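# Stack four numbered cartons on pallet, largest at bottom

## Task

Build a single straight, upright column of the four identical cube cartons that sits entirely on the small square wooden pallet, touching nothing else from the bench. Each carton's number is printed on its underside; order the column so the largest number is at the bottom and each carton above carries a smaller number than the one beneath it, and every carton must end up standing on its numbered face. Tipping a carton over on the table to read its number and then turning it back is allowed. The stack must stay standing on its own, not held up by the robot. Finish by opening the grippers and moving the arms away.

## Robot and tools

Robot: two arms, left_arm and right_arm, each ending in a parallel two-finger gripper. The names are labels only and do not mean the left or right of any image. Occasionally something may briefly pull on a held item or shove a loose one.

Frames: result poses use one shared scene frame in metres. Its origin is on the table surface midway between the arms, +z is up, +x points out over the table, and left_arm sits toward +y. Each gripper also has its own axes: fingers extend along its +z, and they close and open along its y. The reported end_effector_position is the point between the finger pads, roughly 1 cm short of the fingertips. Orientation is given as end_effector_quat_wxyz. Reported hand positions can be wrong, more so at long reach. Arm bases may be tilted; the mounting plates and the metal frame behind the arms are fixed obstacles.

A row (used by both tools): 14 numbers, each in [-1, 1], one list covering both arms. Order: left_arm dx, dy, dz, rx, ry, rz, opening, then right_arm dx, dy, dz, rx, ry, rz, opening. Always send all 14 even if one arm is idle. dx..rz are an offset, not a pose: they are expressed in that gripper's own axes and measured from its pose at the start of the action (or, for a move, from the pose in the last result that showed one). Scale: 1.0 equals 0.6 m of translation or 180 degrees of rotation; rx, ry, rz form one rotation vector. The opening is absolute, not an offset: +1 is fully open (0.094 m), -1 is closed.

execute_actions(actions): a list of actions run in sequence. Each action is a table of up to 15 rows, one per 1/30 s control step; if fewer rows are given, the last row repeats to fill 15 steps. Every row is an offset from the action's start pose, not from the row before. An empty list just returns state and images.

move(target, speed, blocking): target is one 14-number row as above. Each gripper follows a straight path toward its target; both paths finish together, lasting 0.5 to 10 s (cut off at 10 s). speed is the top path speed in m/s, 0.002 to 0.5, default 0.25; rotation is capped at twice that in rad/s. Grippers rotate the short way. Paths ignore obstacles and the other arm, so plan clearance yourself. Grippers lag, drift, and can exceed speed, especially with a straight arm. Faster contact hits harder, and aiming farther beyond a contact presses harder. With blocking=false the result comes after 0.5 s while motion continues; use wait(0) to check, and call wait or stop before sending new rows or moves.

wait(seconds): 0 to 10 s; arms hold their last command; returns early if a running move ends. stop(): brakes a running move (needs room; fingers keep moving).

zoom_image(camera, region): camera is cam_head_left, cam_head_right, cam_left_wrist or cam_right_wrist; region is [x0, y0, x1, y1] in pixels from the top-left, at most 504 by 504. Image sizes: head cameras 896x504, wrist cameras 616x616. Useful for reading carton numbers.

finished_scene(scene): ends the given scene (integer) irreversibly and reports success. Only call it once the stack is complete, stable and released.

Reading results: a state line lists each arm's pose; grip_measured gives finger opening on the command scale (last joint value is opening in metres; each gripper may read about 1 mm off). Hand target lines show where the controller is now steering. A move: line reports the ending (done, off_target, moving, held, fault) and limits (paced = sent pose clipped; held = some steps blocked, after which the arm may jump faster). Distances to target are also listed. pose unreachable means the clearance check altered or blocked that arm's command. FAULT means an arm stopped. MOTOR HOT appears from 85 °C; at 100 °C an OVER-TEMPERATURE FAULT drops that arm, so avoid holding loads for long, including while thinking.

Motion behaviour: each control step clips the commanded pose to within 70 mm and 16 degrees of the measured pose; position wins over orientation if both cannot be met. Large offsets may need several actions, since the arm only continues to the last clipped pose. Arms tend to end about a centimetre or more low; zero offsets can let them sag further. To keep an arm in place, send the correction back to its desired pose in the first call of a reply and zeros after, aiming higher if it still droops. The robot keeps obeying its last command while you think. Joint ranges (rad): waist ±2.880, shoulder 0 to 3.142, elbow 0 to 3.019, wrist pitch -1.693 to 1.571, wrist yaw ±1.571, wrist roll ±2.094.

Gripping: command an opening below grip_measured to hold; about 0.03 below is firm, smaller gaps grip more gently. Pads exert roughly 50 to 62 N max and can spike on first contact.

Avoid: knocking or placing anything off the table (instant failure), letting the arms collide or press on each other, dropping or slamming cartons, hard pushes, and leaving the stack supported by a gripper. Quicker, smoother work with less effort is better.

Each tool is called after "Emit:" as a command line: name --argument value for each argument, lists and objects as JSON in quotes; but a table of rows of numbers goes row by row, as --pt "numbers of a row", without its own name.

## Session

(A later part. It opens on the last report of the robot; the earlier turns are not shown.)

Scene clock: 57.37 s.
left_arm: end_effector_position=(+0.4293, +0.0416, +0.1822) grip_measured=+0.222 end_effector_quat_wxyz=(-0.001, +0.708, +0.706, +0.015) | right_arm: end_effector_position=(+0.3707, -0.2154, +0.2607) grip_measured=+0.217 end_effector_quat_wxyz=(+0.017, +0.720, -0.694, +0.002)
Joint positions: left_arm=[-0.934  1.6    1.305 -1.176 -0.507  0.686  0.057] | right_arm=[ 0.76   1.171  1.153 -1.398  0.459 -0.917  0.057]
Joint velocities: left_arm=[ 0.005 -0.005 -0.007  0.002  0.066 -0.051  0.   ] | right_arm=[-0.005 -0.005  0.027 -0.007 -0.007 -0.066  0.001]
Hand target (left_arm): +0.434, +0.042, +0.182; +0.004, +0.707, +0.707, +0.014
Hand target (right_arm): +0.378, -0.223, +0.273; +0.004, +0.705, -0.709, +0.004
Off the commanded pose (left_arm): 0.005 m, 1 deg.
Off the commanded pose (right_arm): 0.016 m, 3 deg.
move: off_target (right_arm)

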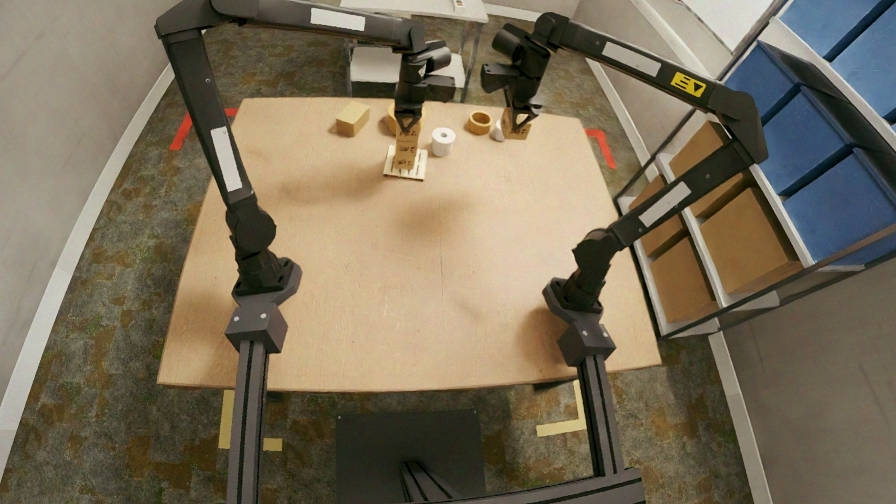

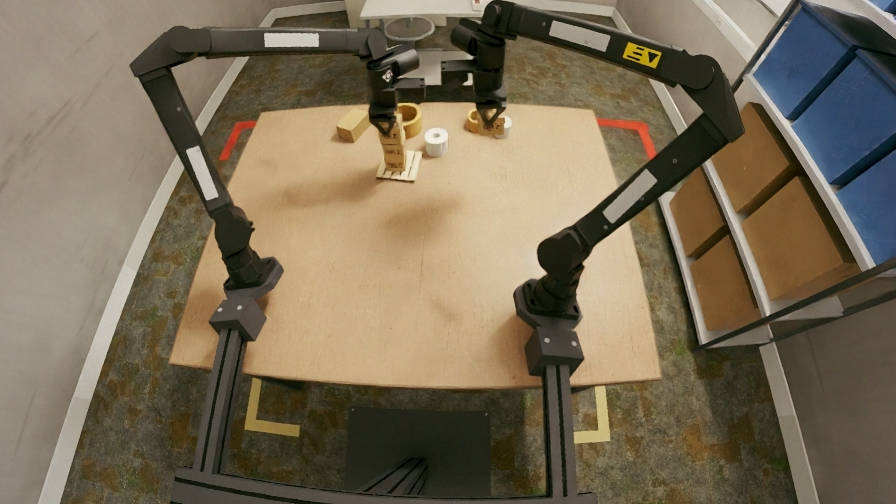

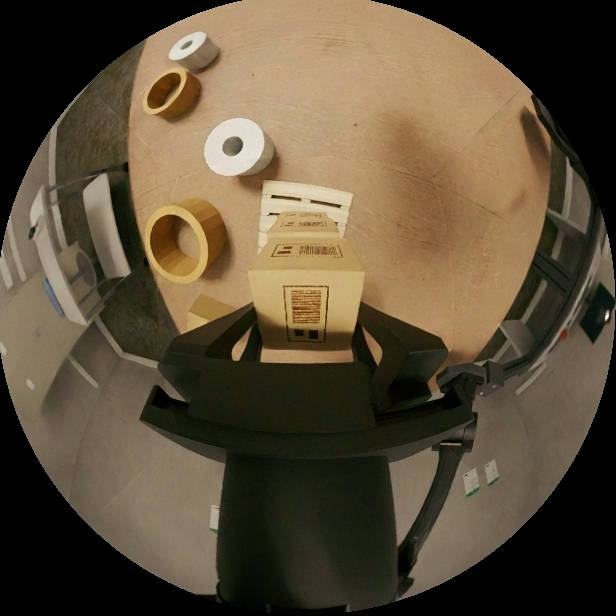

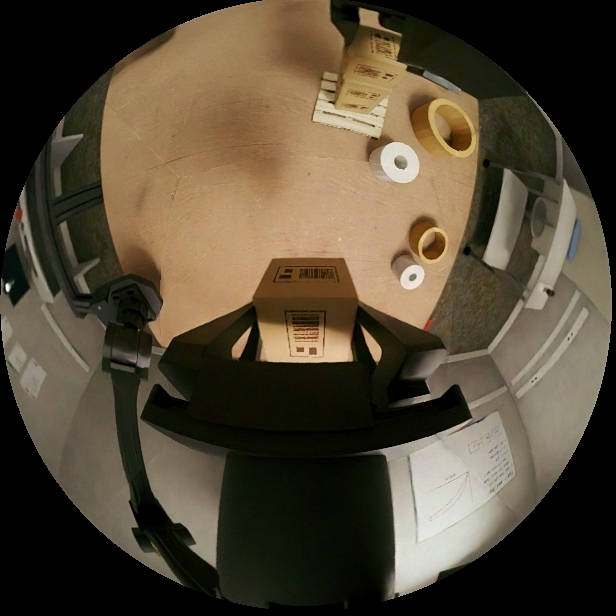

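Slightly +Y and -X; adjust a few mm.

Emit:
move --target '[-0.012,0.012,0.011,0,0,0,0.18,0,0,-0.03,0,0,0,0.18]' --speed 0.03

Emit:
zoom_image --camera "cam_left_wrist" --region '[230,170,390,320]'

Scene clock: 58.47 s.
left_arm: end_effector_position=(+0.4272, +0.0399, +0.1769) grip_measured=+0.222 end_effector_quat_wxyz=(-0.006, +0.710, +0.704, +0.016) | right_arm: end_effector_position=(+0.3611, -0.2192, +0.2628) grip_measured=+0.217 end_effector_quat_wxyz=(+0.035, +0.726, -0.687, -0.000)
Joint positions: left_arm=[-0.934  1.613  1.305 -1.176 -0.507  0.686  0.057] | right_arm=[ 0.771  1.171  1.153 -1.445  0.46  -0.906  0.057]
Joint velocities: left_arm=[-0.015 -0.005 -0.002 -0.002 -0.051  0.037 -0.   ] | right_arm=[-0.005 -0.015 -0.012 -0.012  0.007 -0.037 -0.   ]
Hand target (left_arm): +0.436, +0.035, +0.176; -0.001, +0.708, +0.707, +0.015
Hand target (right_arm): +0.370, -0.215, +0.279; +0.017, +0.720, -0.694, +0.002
Off the commanded pose (left_arm): 0.011 m, 1 deg.
Off the commanded pose (right_arm): 0.019 m, 2 deg.
move: off_target (left_arm, right_arm)

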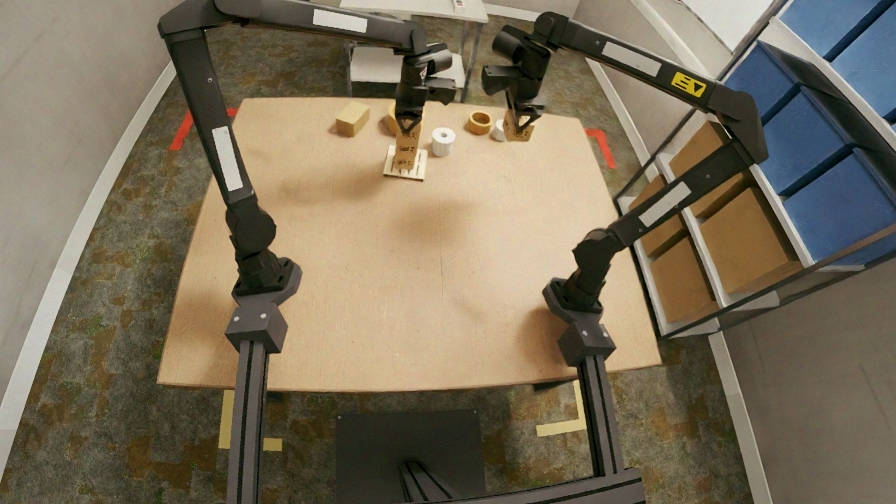

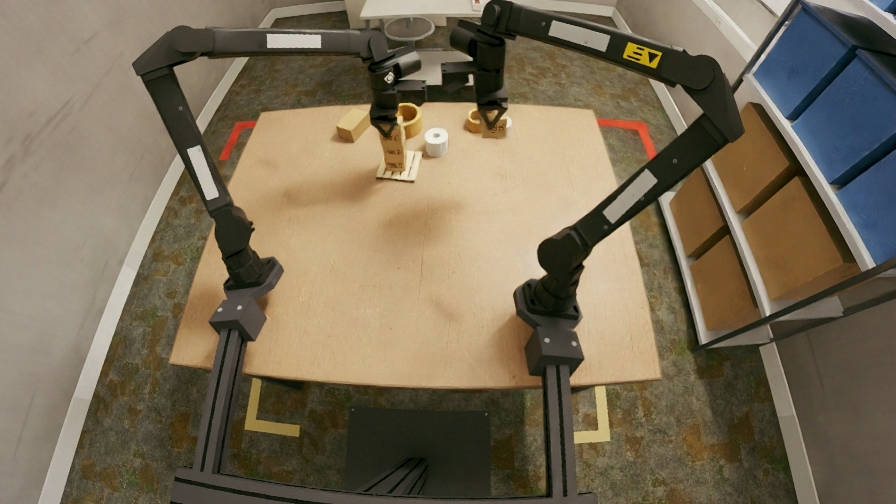

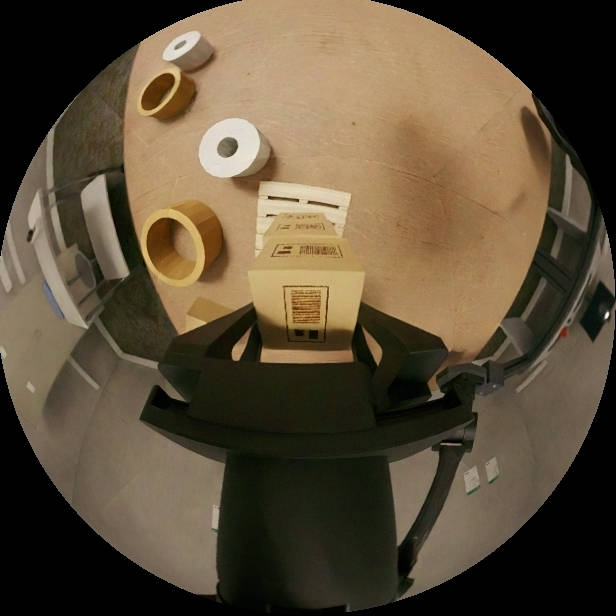

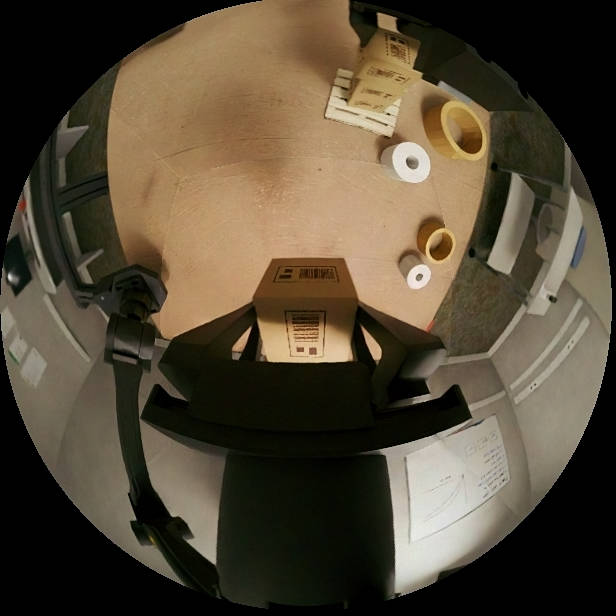

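Region (230, 170, 390, 320) of cam_left_wrist's 616x616 image, scaled by 3.150, with more detail than that image has; it fills the top 472 rows of this view, and the rest is white.

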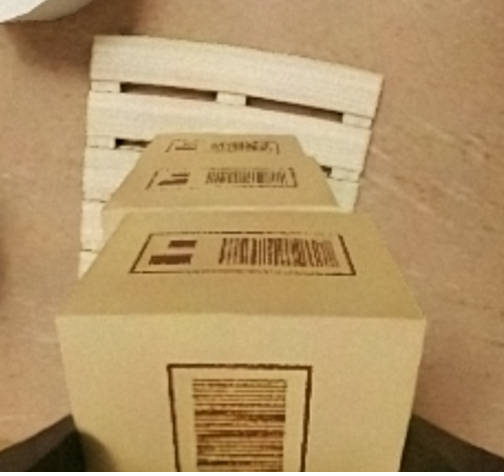

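Needs ~+5 mm X.

Emit:
move --target '[-0.002,0.032,-0.006,-0.01,0,0,0.18,0,0,0,0,0,0,0.18]' --speed 0.03

Emit:
zoom_image --camera "cam_left_wrist" --region '[230,170,390,320]'

Scene clock: 59.50 s.
left_arm: end_effector_position=(+0.4294, +0.0416, +0.1770) grip_measured=+0.222 end_effector_quat_wxyz=(-0.005, +0.715, +0.698, +0.024) | right_arm: end_effector_position=(+0.3611, -0.2192, +0.2628) grip_measured=+0.217 end_effector_quat_wxyz=(+0.035, +0.726, -0.687, -0.000)
Joint positions: left_arm=[-0.934  1.613  1.305 -1.176 -0.524  0.702  0.057] | right_arm=[ 0.771  1.171  1.153 -1.445  0.46  -0.905  0.057]
Joint velocities: left_arm=[-0.005 -0.005 -0.002  0.007 -0.066  0.022 -0.   ] | right_arm=[-0.005 -0.005 -0.022 -0.002 -0.051  0.007 -0.001]
Hand target (left_arm): +0.446, +0.039, +0.181; +0.005, +0.710, +0.704, +0.027
Hand target (right_arm): +0.361, -0.219, +0.263; +0.035, +0.726, -0.686, -0.000
Off the commanded pose (left_arm): 0.018 m, 2 deg.
Off the commanded pose (right_arm): 0.000 m, 0 deg.
move: off_target (left_arm)

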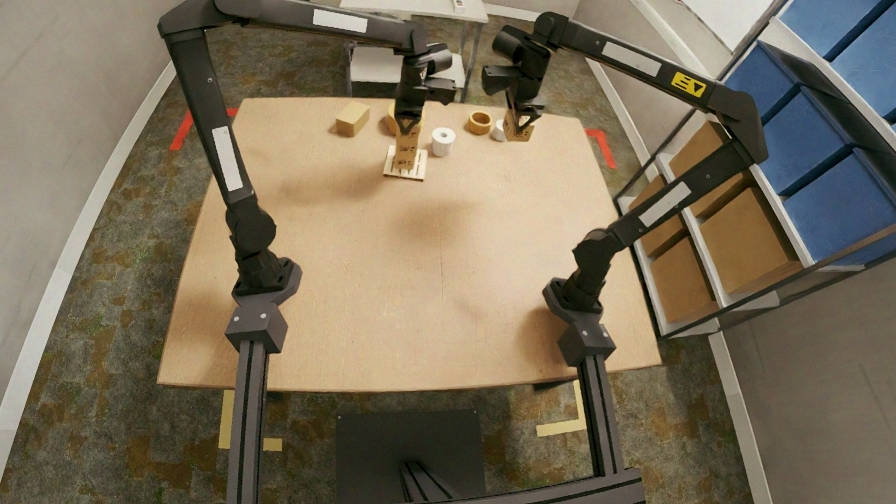

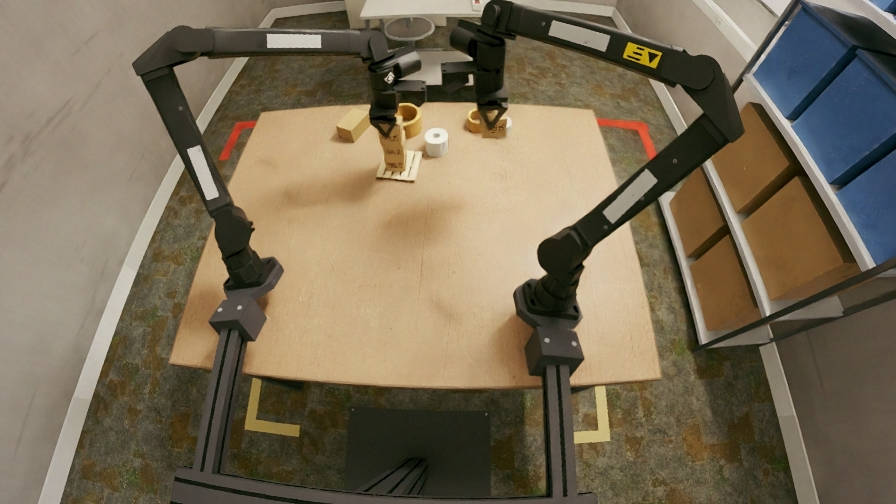

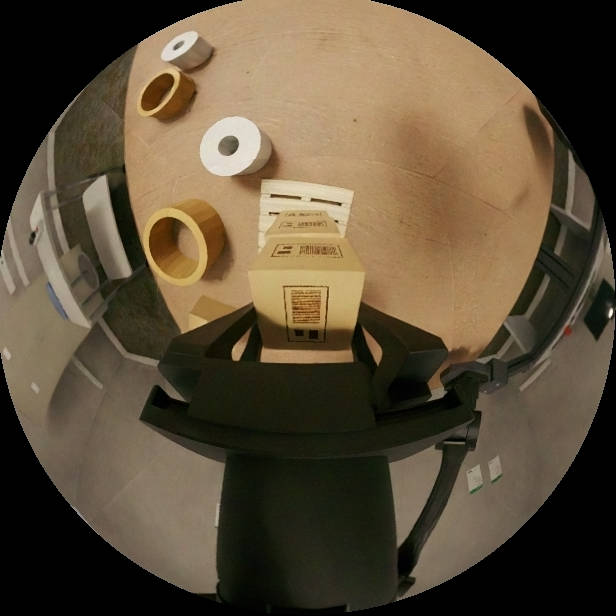

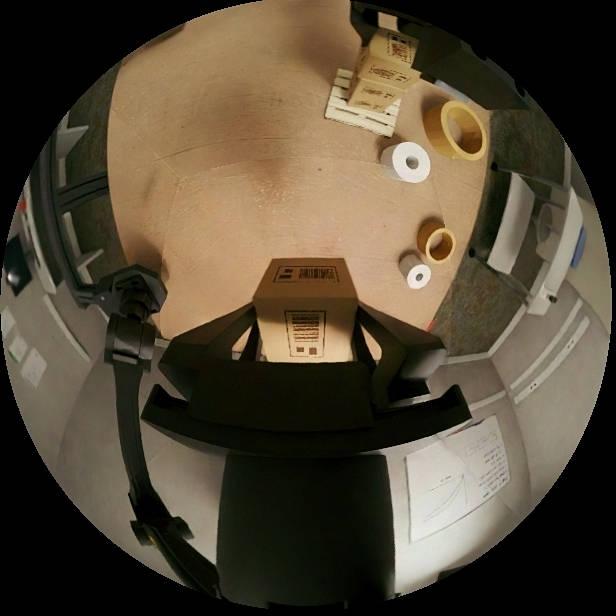

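Region (230, 170, 390, 320) of cam_left_wrist's 616x616 image, scaled by 3.150, with more detail than that image has; it fills the top 472 rows of this view, and the rest is white.

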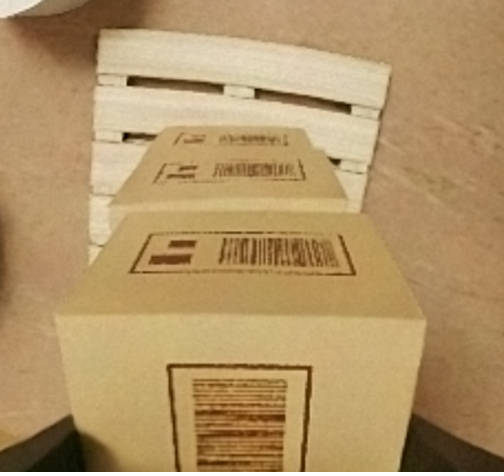

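Emit:
execute_actions --actions '[[[-0.018,0.035,0,0,0,0,0.18,0,0,0,0,0,0,0.18]],[[0,0,0,0,0,0,1,0,0,0,0,0,0,0.18]]]'

Emit:
move --target '[0,0.015,-0.11,0,0,0,1,0,0,0,0,0,0,0.18]'

Emit:
move --target '[0.4,-0.2,0,0,0,0,1,0,0,-0.03,0.04,0.01,0.015,0.18]' --speed 0.4

Emit:
move --target '[0,0,0,0,0,0,1,-0.43,-0.15,-0.03,0,0,0,0.18]'

Scene clock: 60.83 s.
left_arm: end_effector_position=(+0.4378, +0.0343, +0.1767) grip_measured=+1.000 end_effector_quat_wxyz=(-0.006, +0.716, +0.698, +0.023) | right_arm: end_effector_position=(+0.3611, -0.2192, +0.2628) grip_measured=+0.217 end_effector_quat_wxyz=(+0.035, +0.726, -0.687, -0.000)
Joint positions: left_arm=[-0.93   1.639  1.343 -1.186 -0.522  0.709  0.094] | right_arm=[ 0.771  1.171  1.153 -1.445  0.46  -0.905  0.057]
Joint velocities: left_arm=[-0.015 -0.005 -0.002 -0.002  0.007  0.007  0.   ] | right_arm=[ 0.015 -0.005  0.007 -0.012 -0.007  0.022  0.   ]
Hand target (left_arm): +0.438, +0.034, +0.177; -0.006, +0.716, +0.698, +0.023
Hand target (right_arm): +0.361, -0.219, +0.263; +0.035, +0.726, -0.687, -0.000
Off the commanded pose (left_arm): 0.000 m, 0 deg.
Off the commanded pose (right_arm): 0.000 m, 0 deg.

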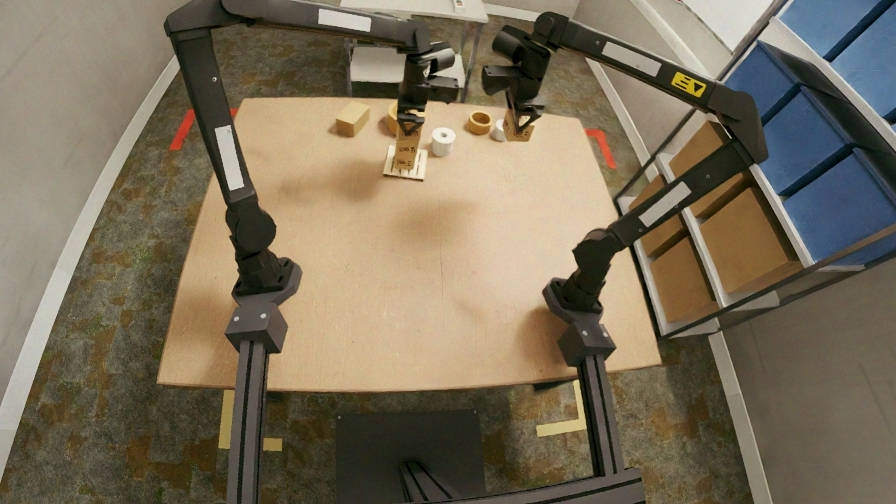

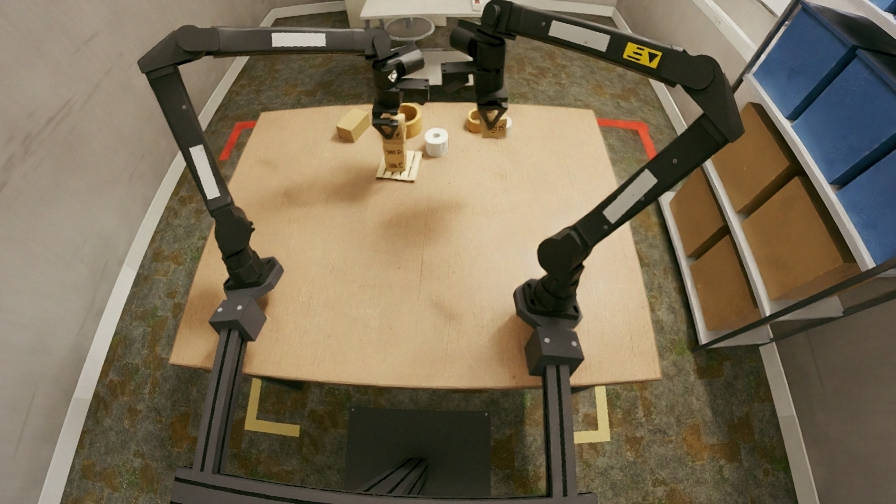

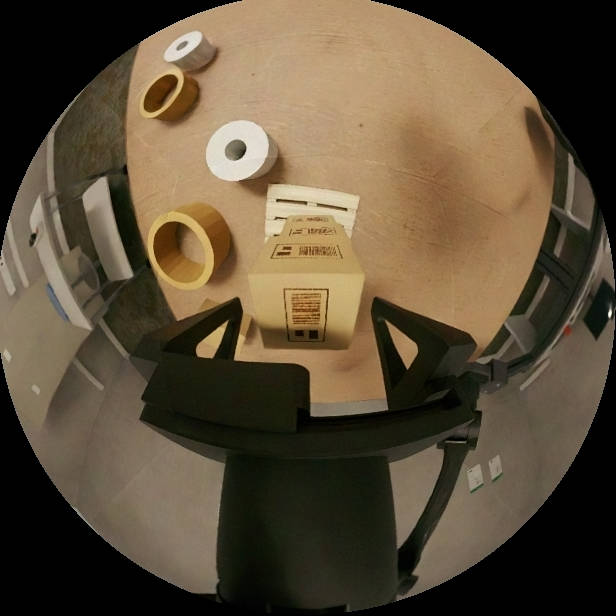

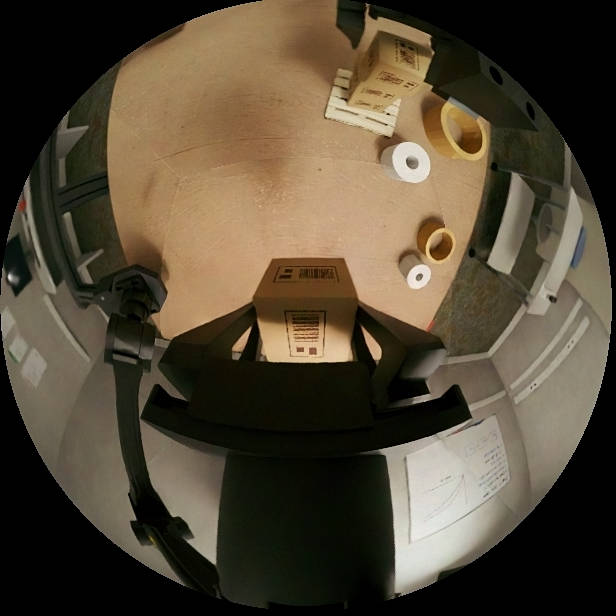

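Scene clock: 61.70 s.
left_arm: end_effector_position=(+0.4342, +0.0348, +0.2256) grip_measured=+1.000 end_effector_quat_wxyz=(-0.023, +0.725, +0.688, +0.024) | right_arm: end_effector_position=(+0.3611, -0.2192, +0.2628) grip_measured=+0.217 end_effector_quat_wxyz=(+0.035, +0.726, -0.687, -0.000)
Joint positions: left_arm=[-0.98   1.624  1.438 -1.366 -0.522  0.659  0.094] | right_arm=[ 0.771  1.171  1.153 -1.445  0.46  -0.905  0.057]
Joint velocities: left_arm=[-0.015 -0.015 -0.012  0.012 -0.022 -0.022  0.   ] | right_arm=[ 0.005 -0.015 -0.002  0.007 -0.081 -0.081 -0.001]
Hand target (left_arm): +0.445, +0.032, +0.243; -0.006, +0.716, +0.698, +0.023
Hand target (right_arm): +0.361, -0.219, +0.263; +0.035, +0.726, -0.687, -0.000
Off the commanded pose (left_arm): 0.021 m, 3 deg.
Off the commanded pose (right_arm): 0.000 m, 0 deg.
move: off_target (left_arm)

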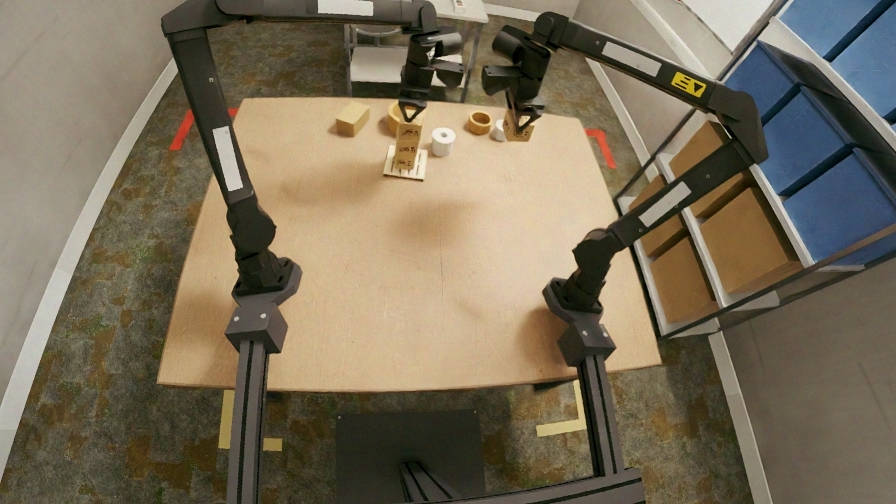

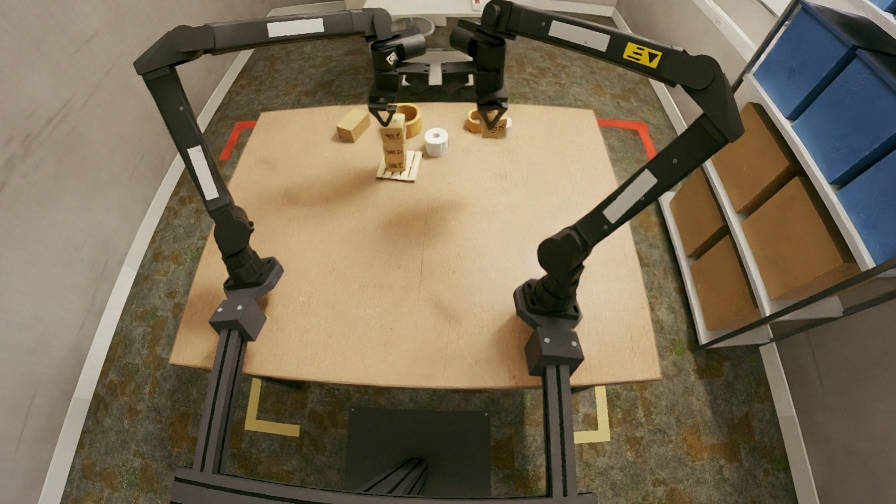

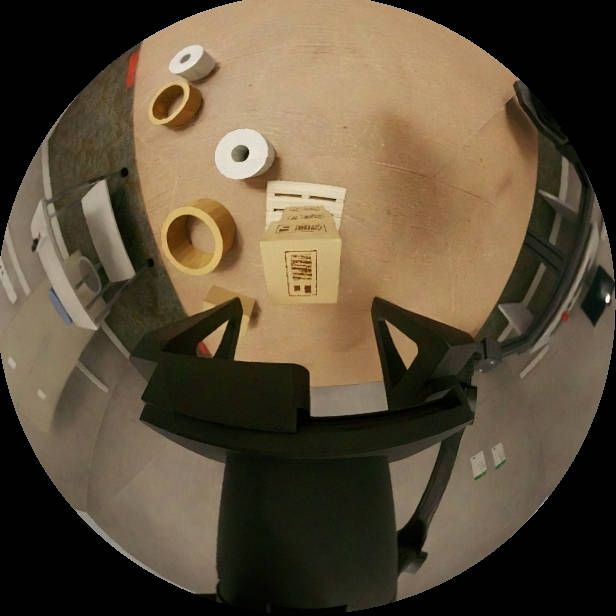

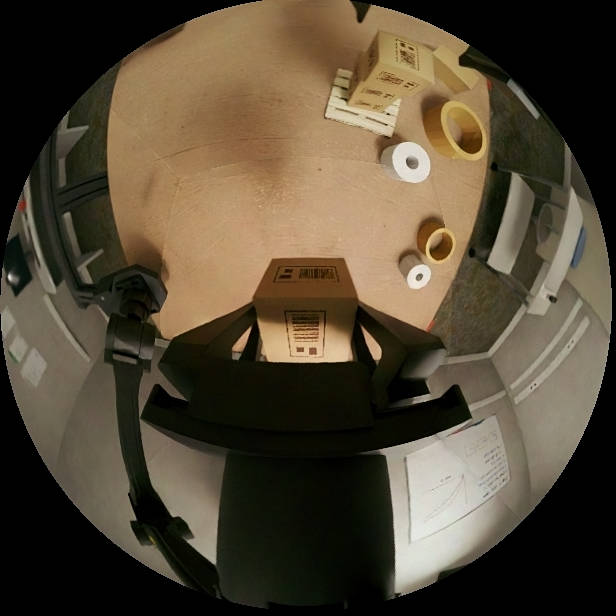

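Scene clock: 63.00 s.
left_arm: end_effector_position=(+0.3265, +0.2810, +0.2420) grip_measured=+1.000 end_effector_quat_wxyz=(-0.018, +0.719, +0.694, +0.025) | right_arm: end_effector_position=(+0.3645, -0.2187, +0.2754) grip_measured=+0.217 end_effector_quat_wxyz=(+0.013, +0.716, -0.696, +0.055)
Joint positions: left_arm=[-0.78   0.877  0.849 -1.397 -0.508  0.877  0.094] | right_arm=[ 0.832  1.148  1.141 -1.433  0.574 -0.832  0.057]
Joint velocities: left_arm=[-0.005  0.015 -0.012 -0.012 -0.007  0.051  0.   ] | right_arm=[-0.015 -0.005 -0.002 -0.007 -0.022  0.022  0.   ]
Hand target (left_arm): +0.327, +0.280, +0.240; -0.024, +0.725, +0.688, +0.023
Hand target (right_arm): +0.362, -0.218, +0.280; +0.001, +0.711, -0.701, +0.055
Off the commanded pose (left_arm): 0.001 m, 1 deg.
Off the commanded pose (right_arm): 0.006 m, 2 deg.
move: done

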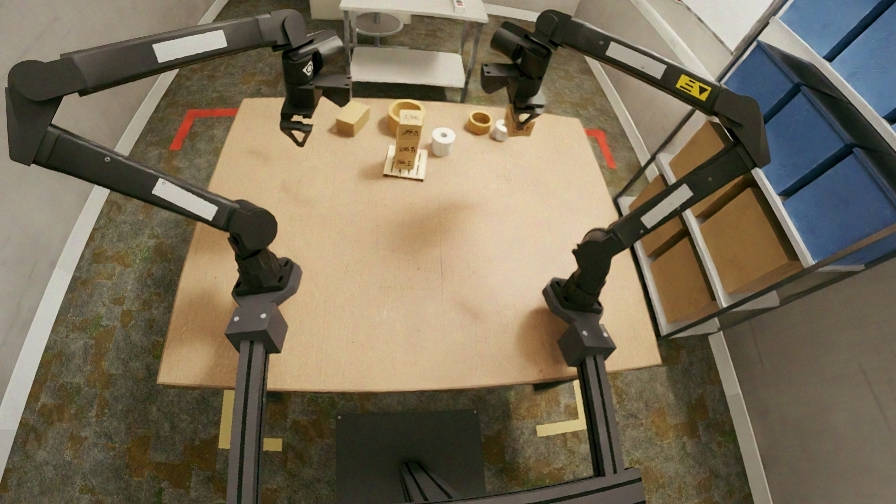

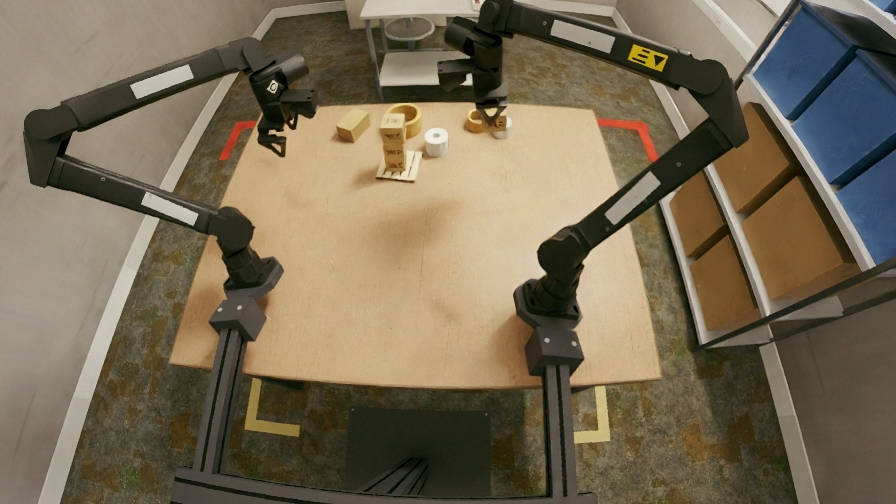

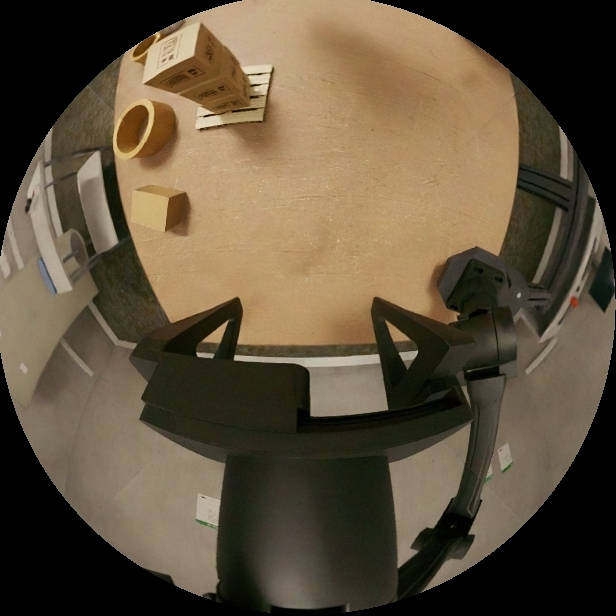

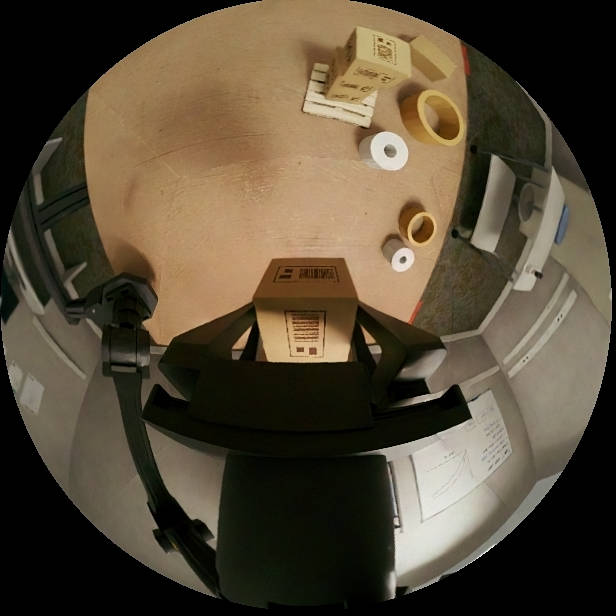

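Scene clock: 64.70 s.
left_arm: end_effector_position=(+0.3265, +0.2810, +0.2420) grip_measured=+1.000 end_effector_quat_wxyz=(-0.018, +0.719, +0.694, +0.025) | right_arm: end_effector_position=(+0.4414, +0.0292, +0.2610) grip_measured=+0.217 end_effector_quat_wxyz=(+0.032, +0.724, -0.687, +0.058)
Joint positions: left_arm=[-0.78   0.877  0.849 -1.397 -0.508  0.877  0.094] | right_arm=[ 1.025  1.851  1.829 -1.589  0.588 -0.603  0.057]
Joint velocities: left_arm=[-0.005  0.015 -0.002 -0.007  0.037  0.007  0.   ] | right_arm=[-0.015 -0.005 -0.012 -0.007 -0.066 -0.037 -0.001]
Hand target (left_arm): +0.327, +0.281, +0.242; -0.018, +0.719, +0.694, +0.025
Hand target (right_arm): +0.449, +0.040, +0.275; +0.014, +0.716, -0.696, +0.056
Off the commanded pose (left_arm): 0.000 m, 0 deg.
Off the commanded pose (right_arm): 0.019 m, 3 deg.
move: off_target (right_arm)

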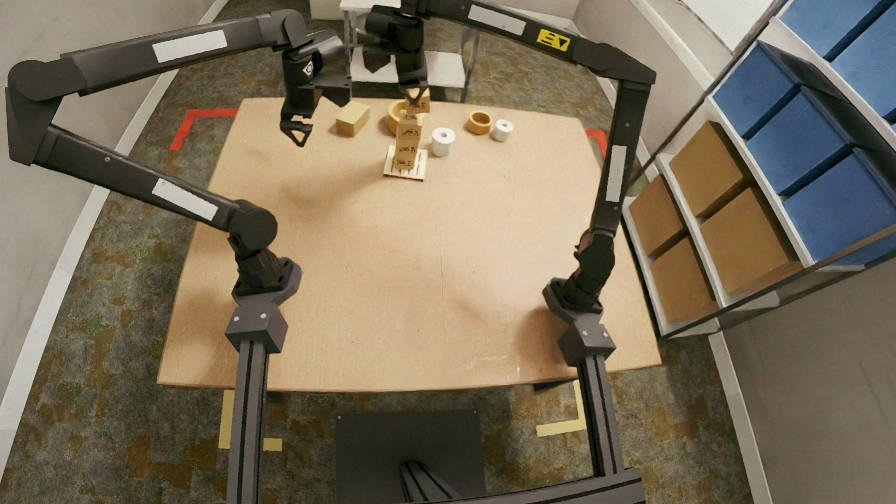

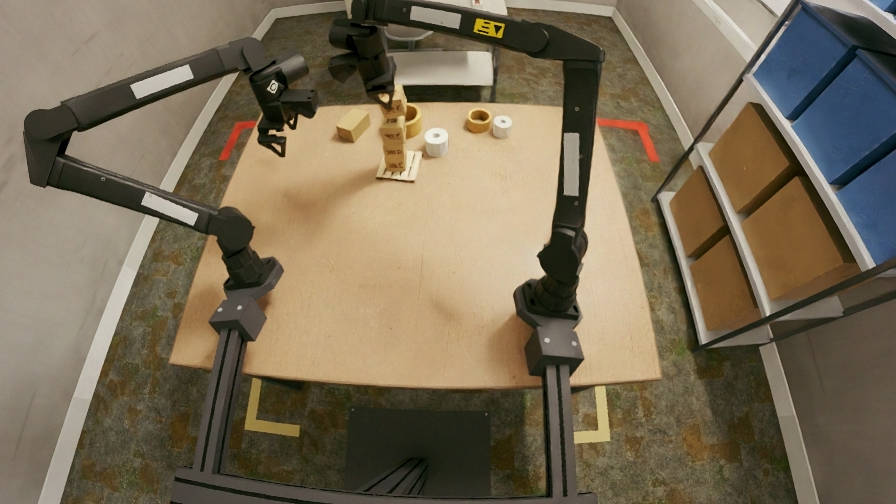

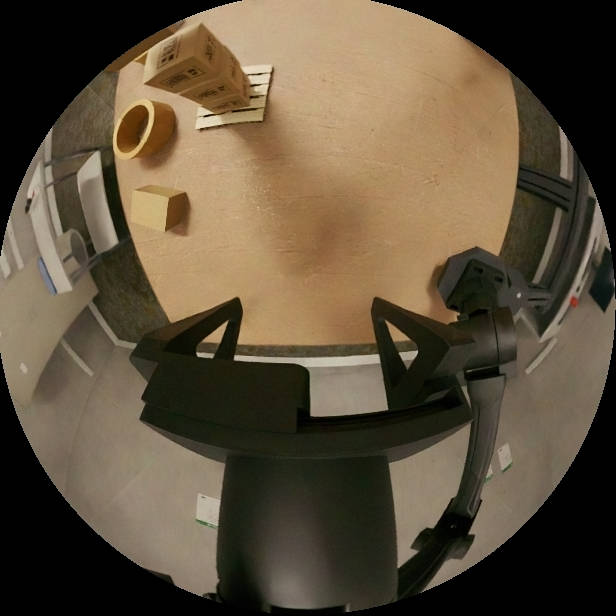

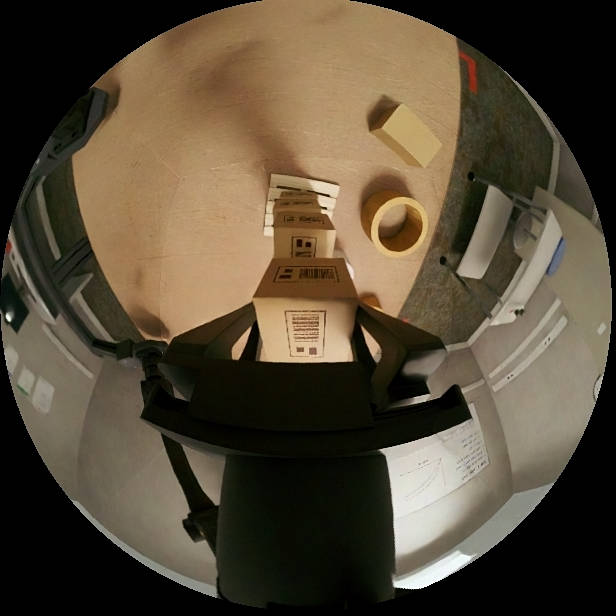

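Emit:
move --target '[0,0,0,0,0,0,1,-0.03,-0.01,0.03,-0.008,-0.05,0.015,0.18]' --speed 0.06

Emit:
zoom_image --camera "cam_right_wrist" --region '[230,170,390,320]'

Emit:
zoom_image --camera "cam_head_left" --region '[350,80,470,190]'

Scene clock: 66.77 s.
left_arm: end_effector_position=(+0.3265, +0.2810, +0.2420) grip_measured=+1.000 end_effector_quat_wxyz=(-0.018, +0.719, +0.694, +0.025) | right_arm: end_effector_position=(+0.4370, +0.0571, +0.2307) grip_measured=+0.217 end_effector_quat_wxyz=(-0.004, +0.714, -0.700, -0.005)
Joint positions: left_arm=[-0.78   0.877  0.849 -1.397 -0.508  0.877  0.094] | right_arm=[ 1.002  1.849  1.76  -1.403  0.475 -0.652  0.057]
Joint velocities: left_arm=[-0.005  0.005 -0.002  0.007 -0.066 -0.007  0.   ] | right_arm=[-0.005 -0.024 -0.002 -0.012 -0.007 -0.022  0.   ]
Hand target (left_arm): +0.327, +0.281, +0.242; -0.018, +0.719, +0.694, +0.025
Hand target (right_arm): +0.447, +0.045, +0.241; -0.015, +0.710, -0.704, -0.006
Off the commanded pose (left_arm): 0.000 m, 0 deg.
Off the commanded pose (right_arm): 0.019 m, 2 deg.
move: off_target (right_arm)

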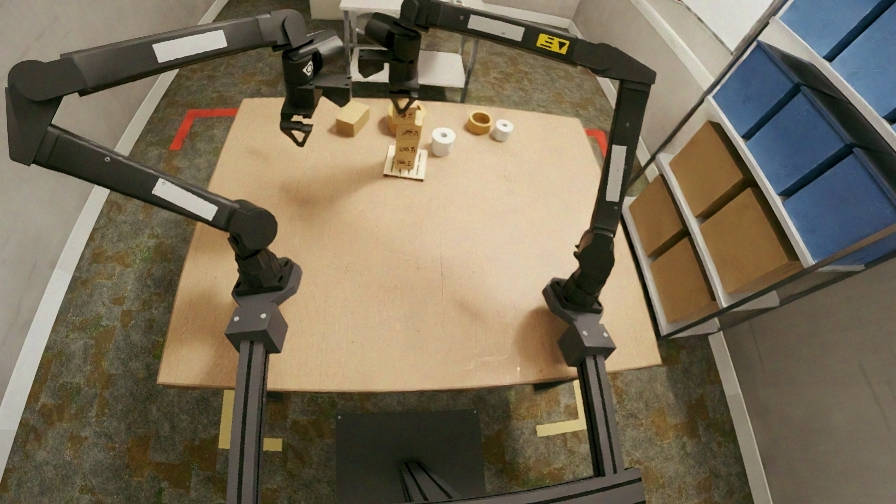

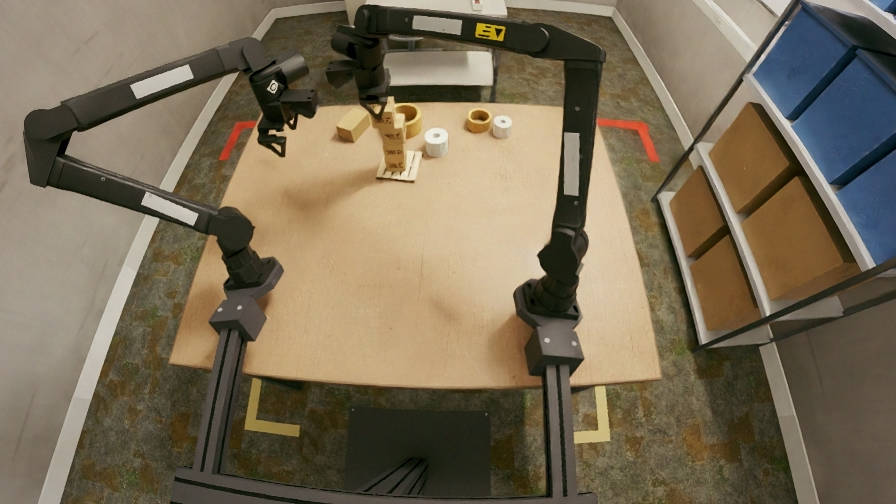

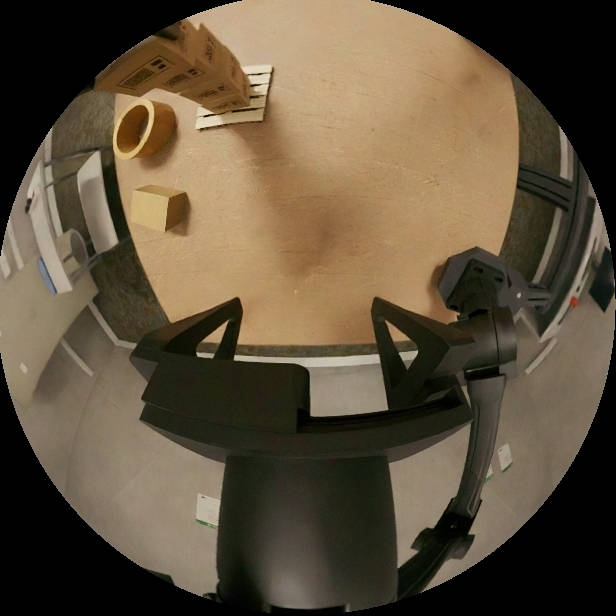

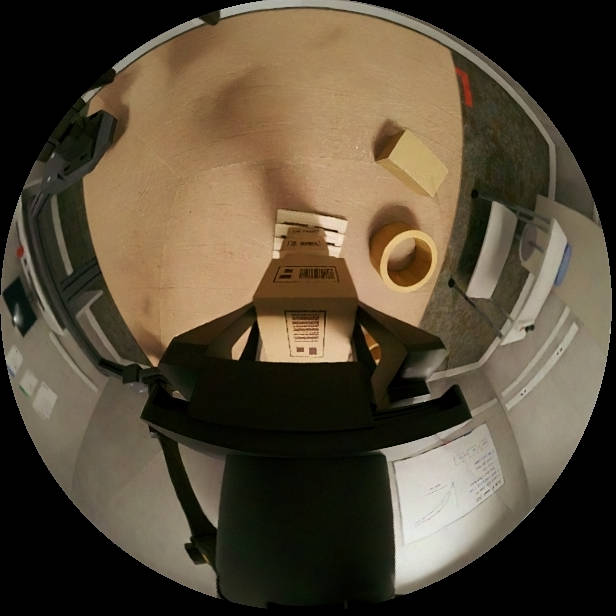

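Region (230, 170, 390, 320) of cam_right_wrist's 616x616 image, scaled by 3.150, with more detail than that image has; it fills the top 472 rows of this view, and the rest is white.

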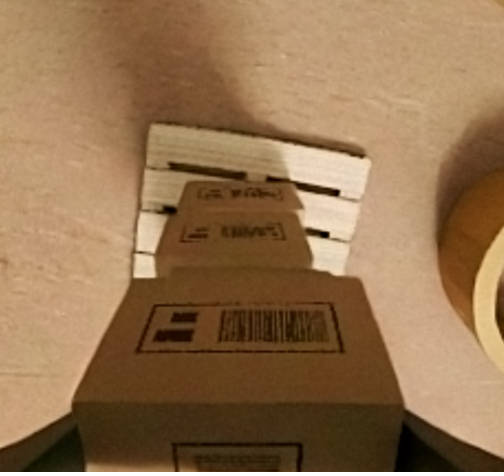

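Region (350, 80, 470, 190) of cam_head_left's 896x504 image, scaled by 4.200, with more detail than that image has; it fills the top 462 rows of this view, and the rest is white.

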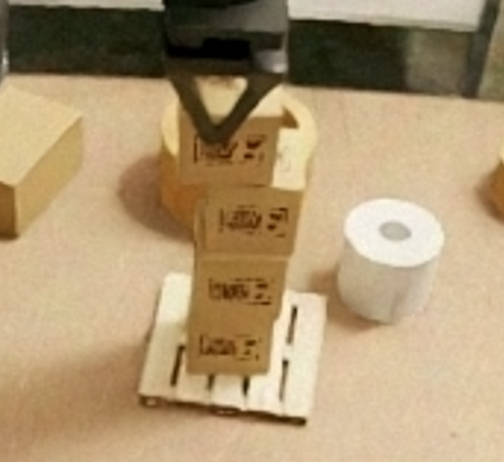

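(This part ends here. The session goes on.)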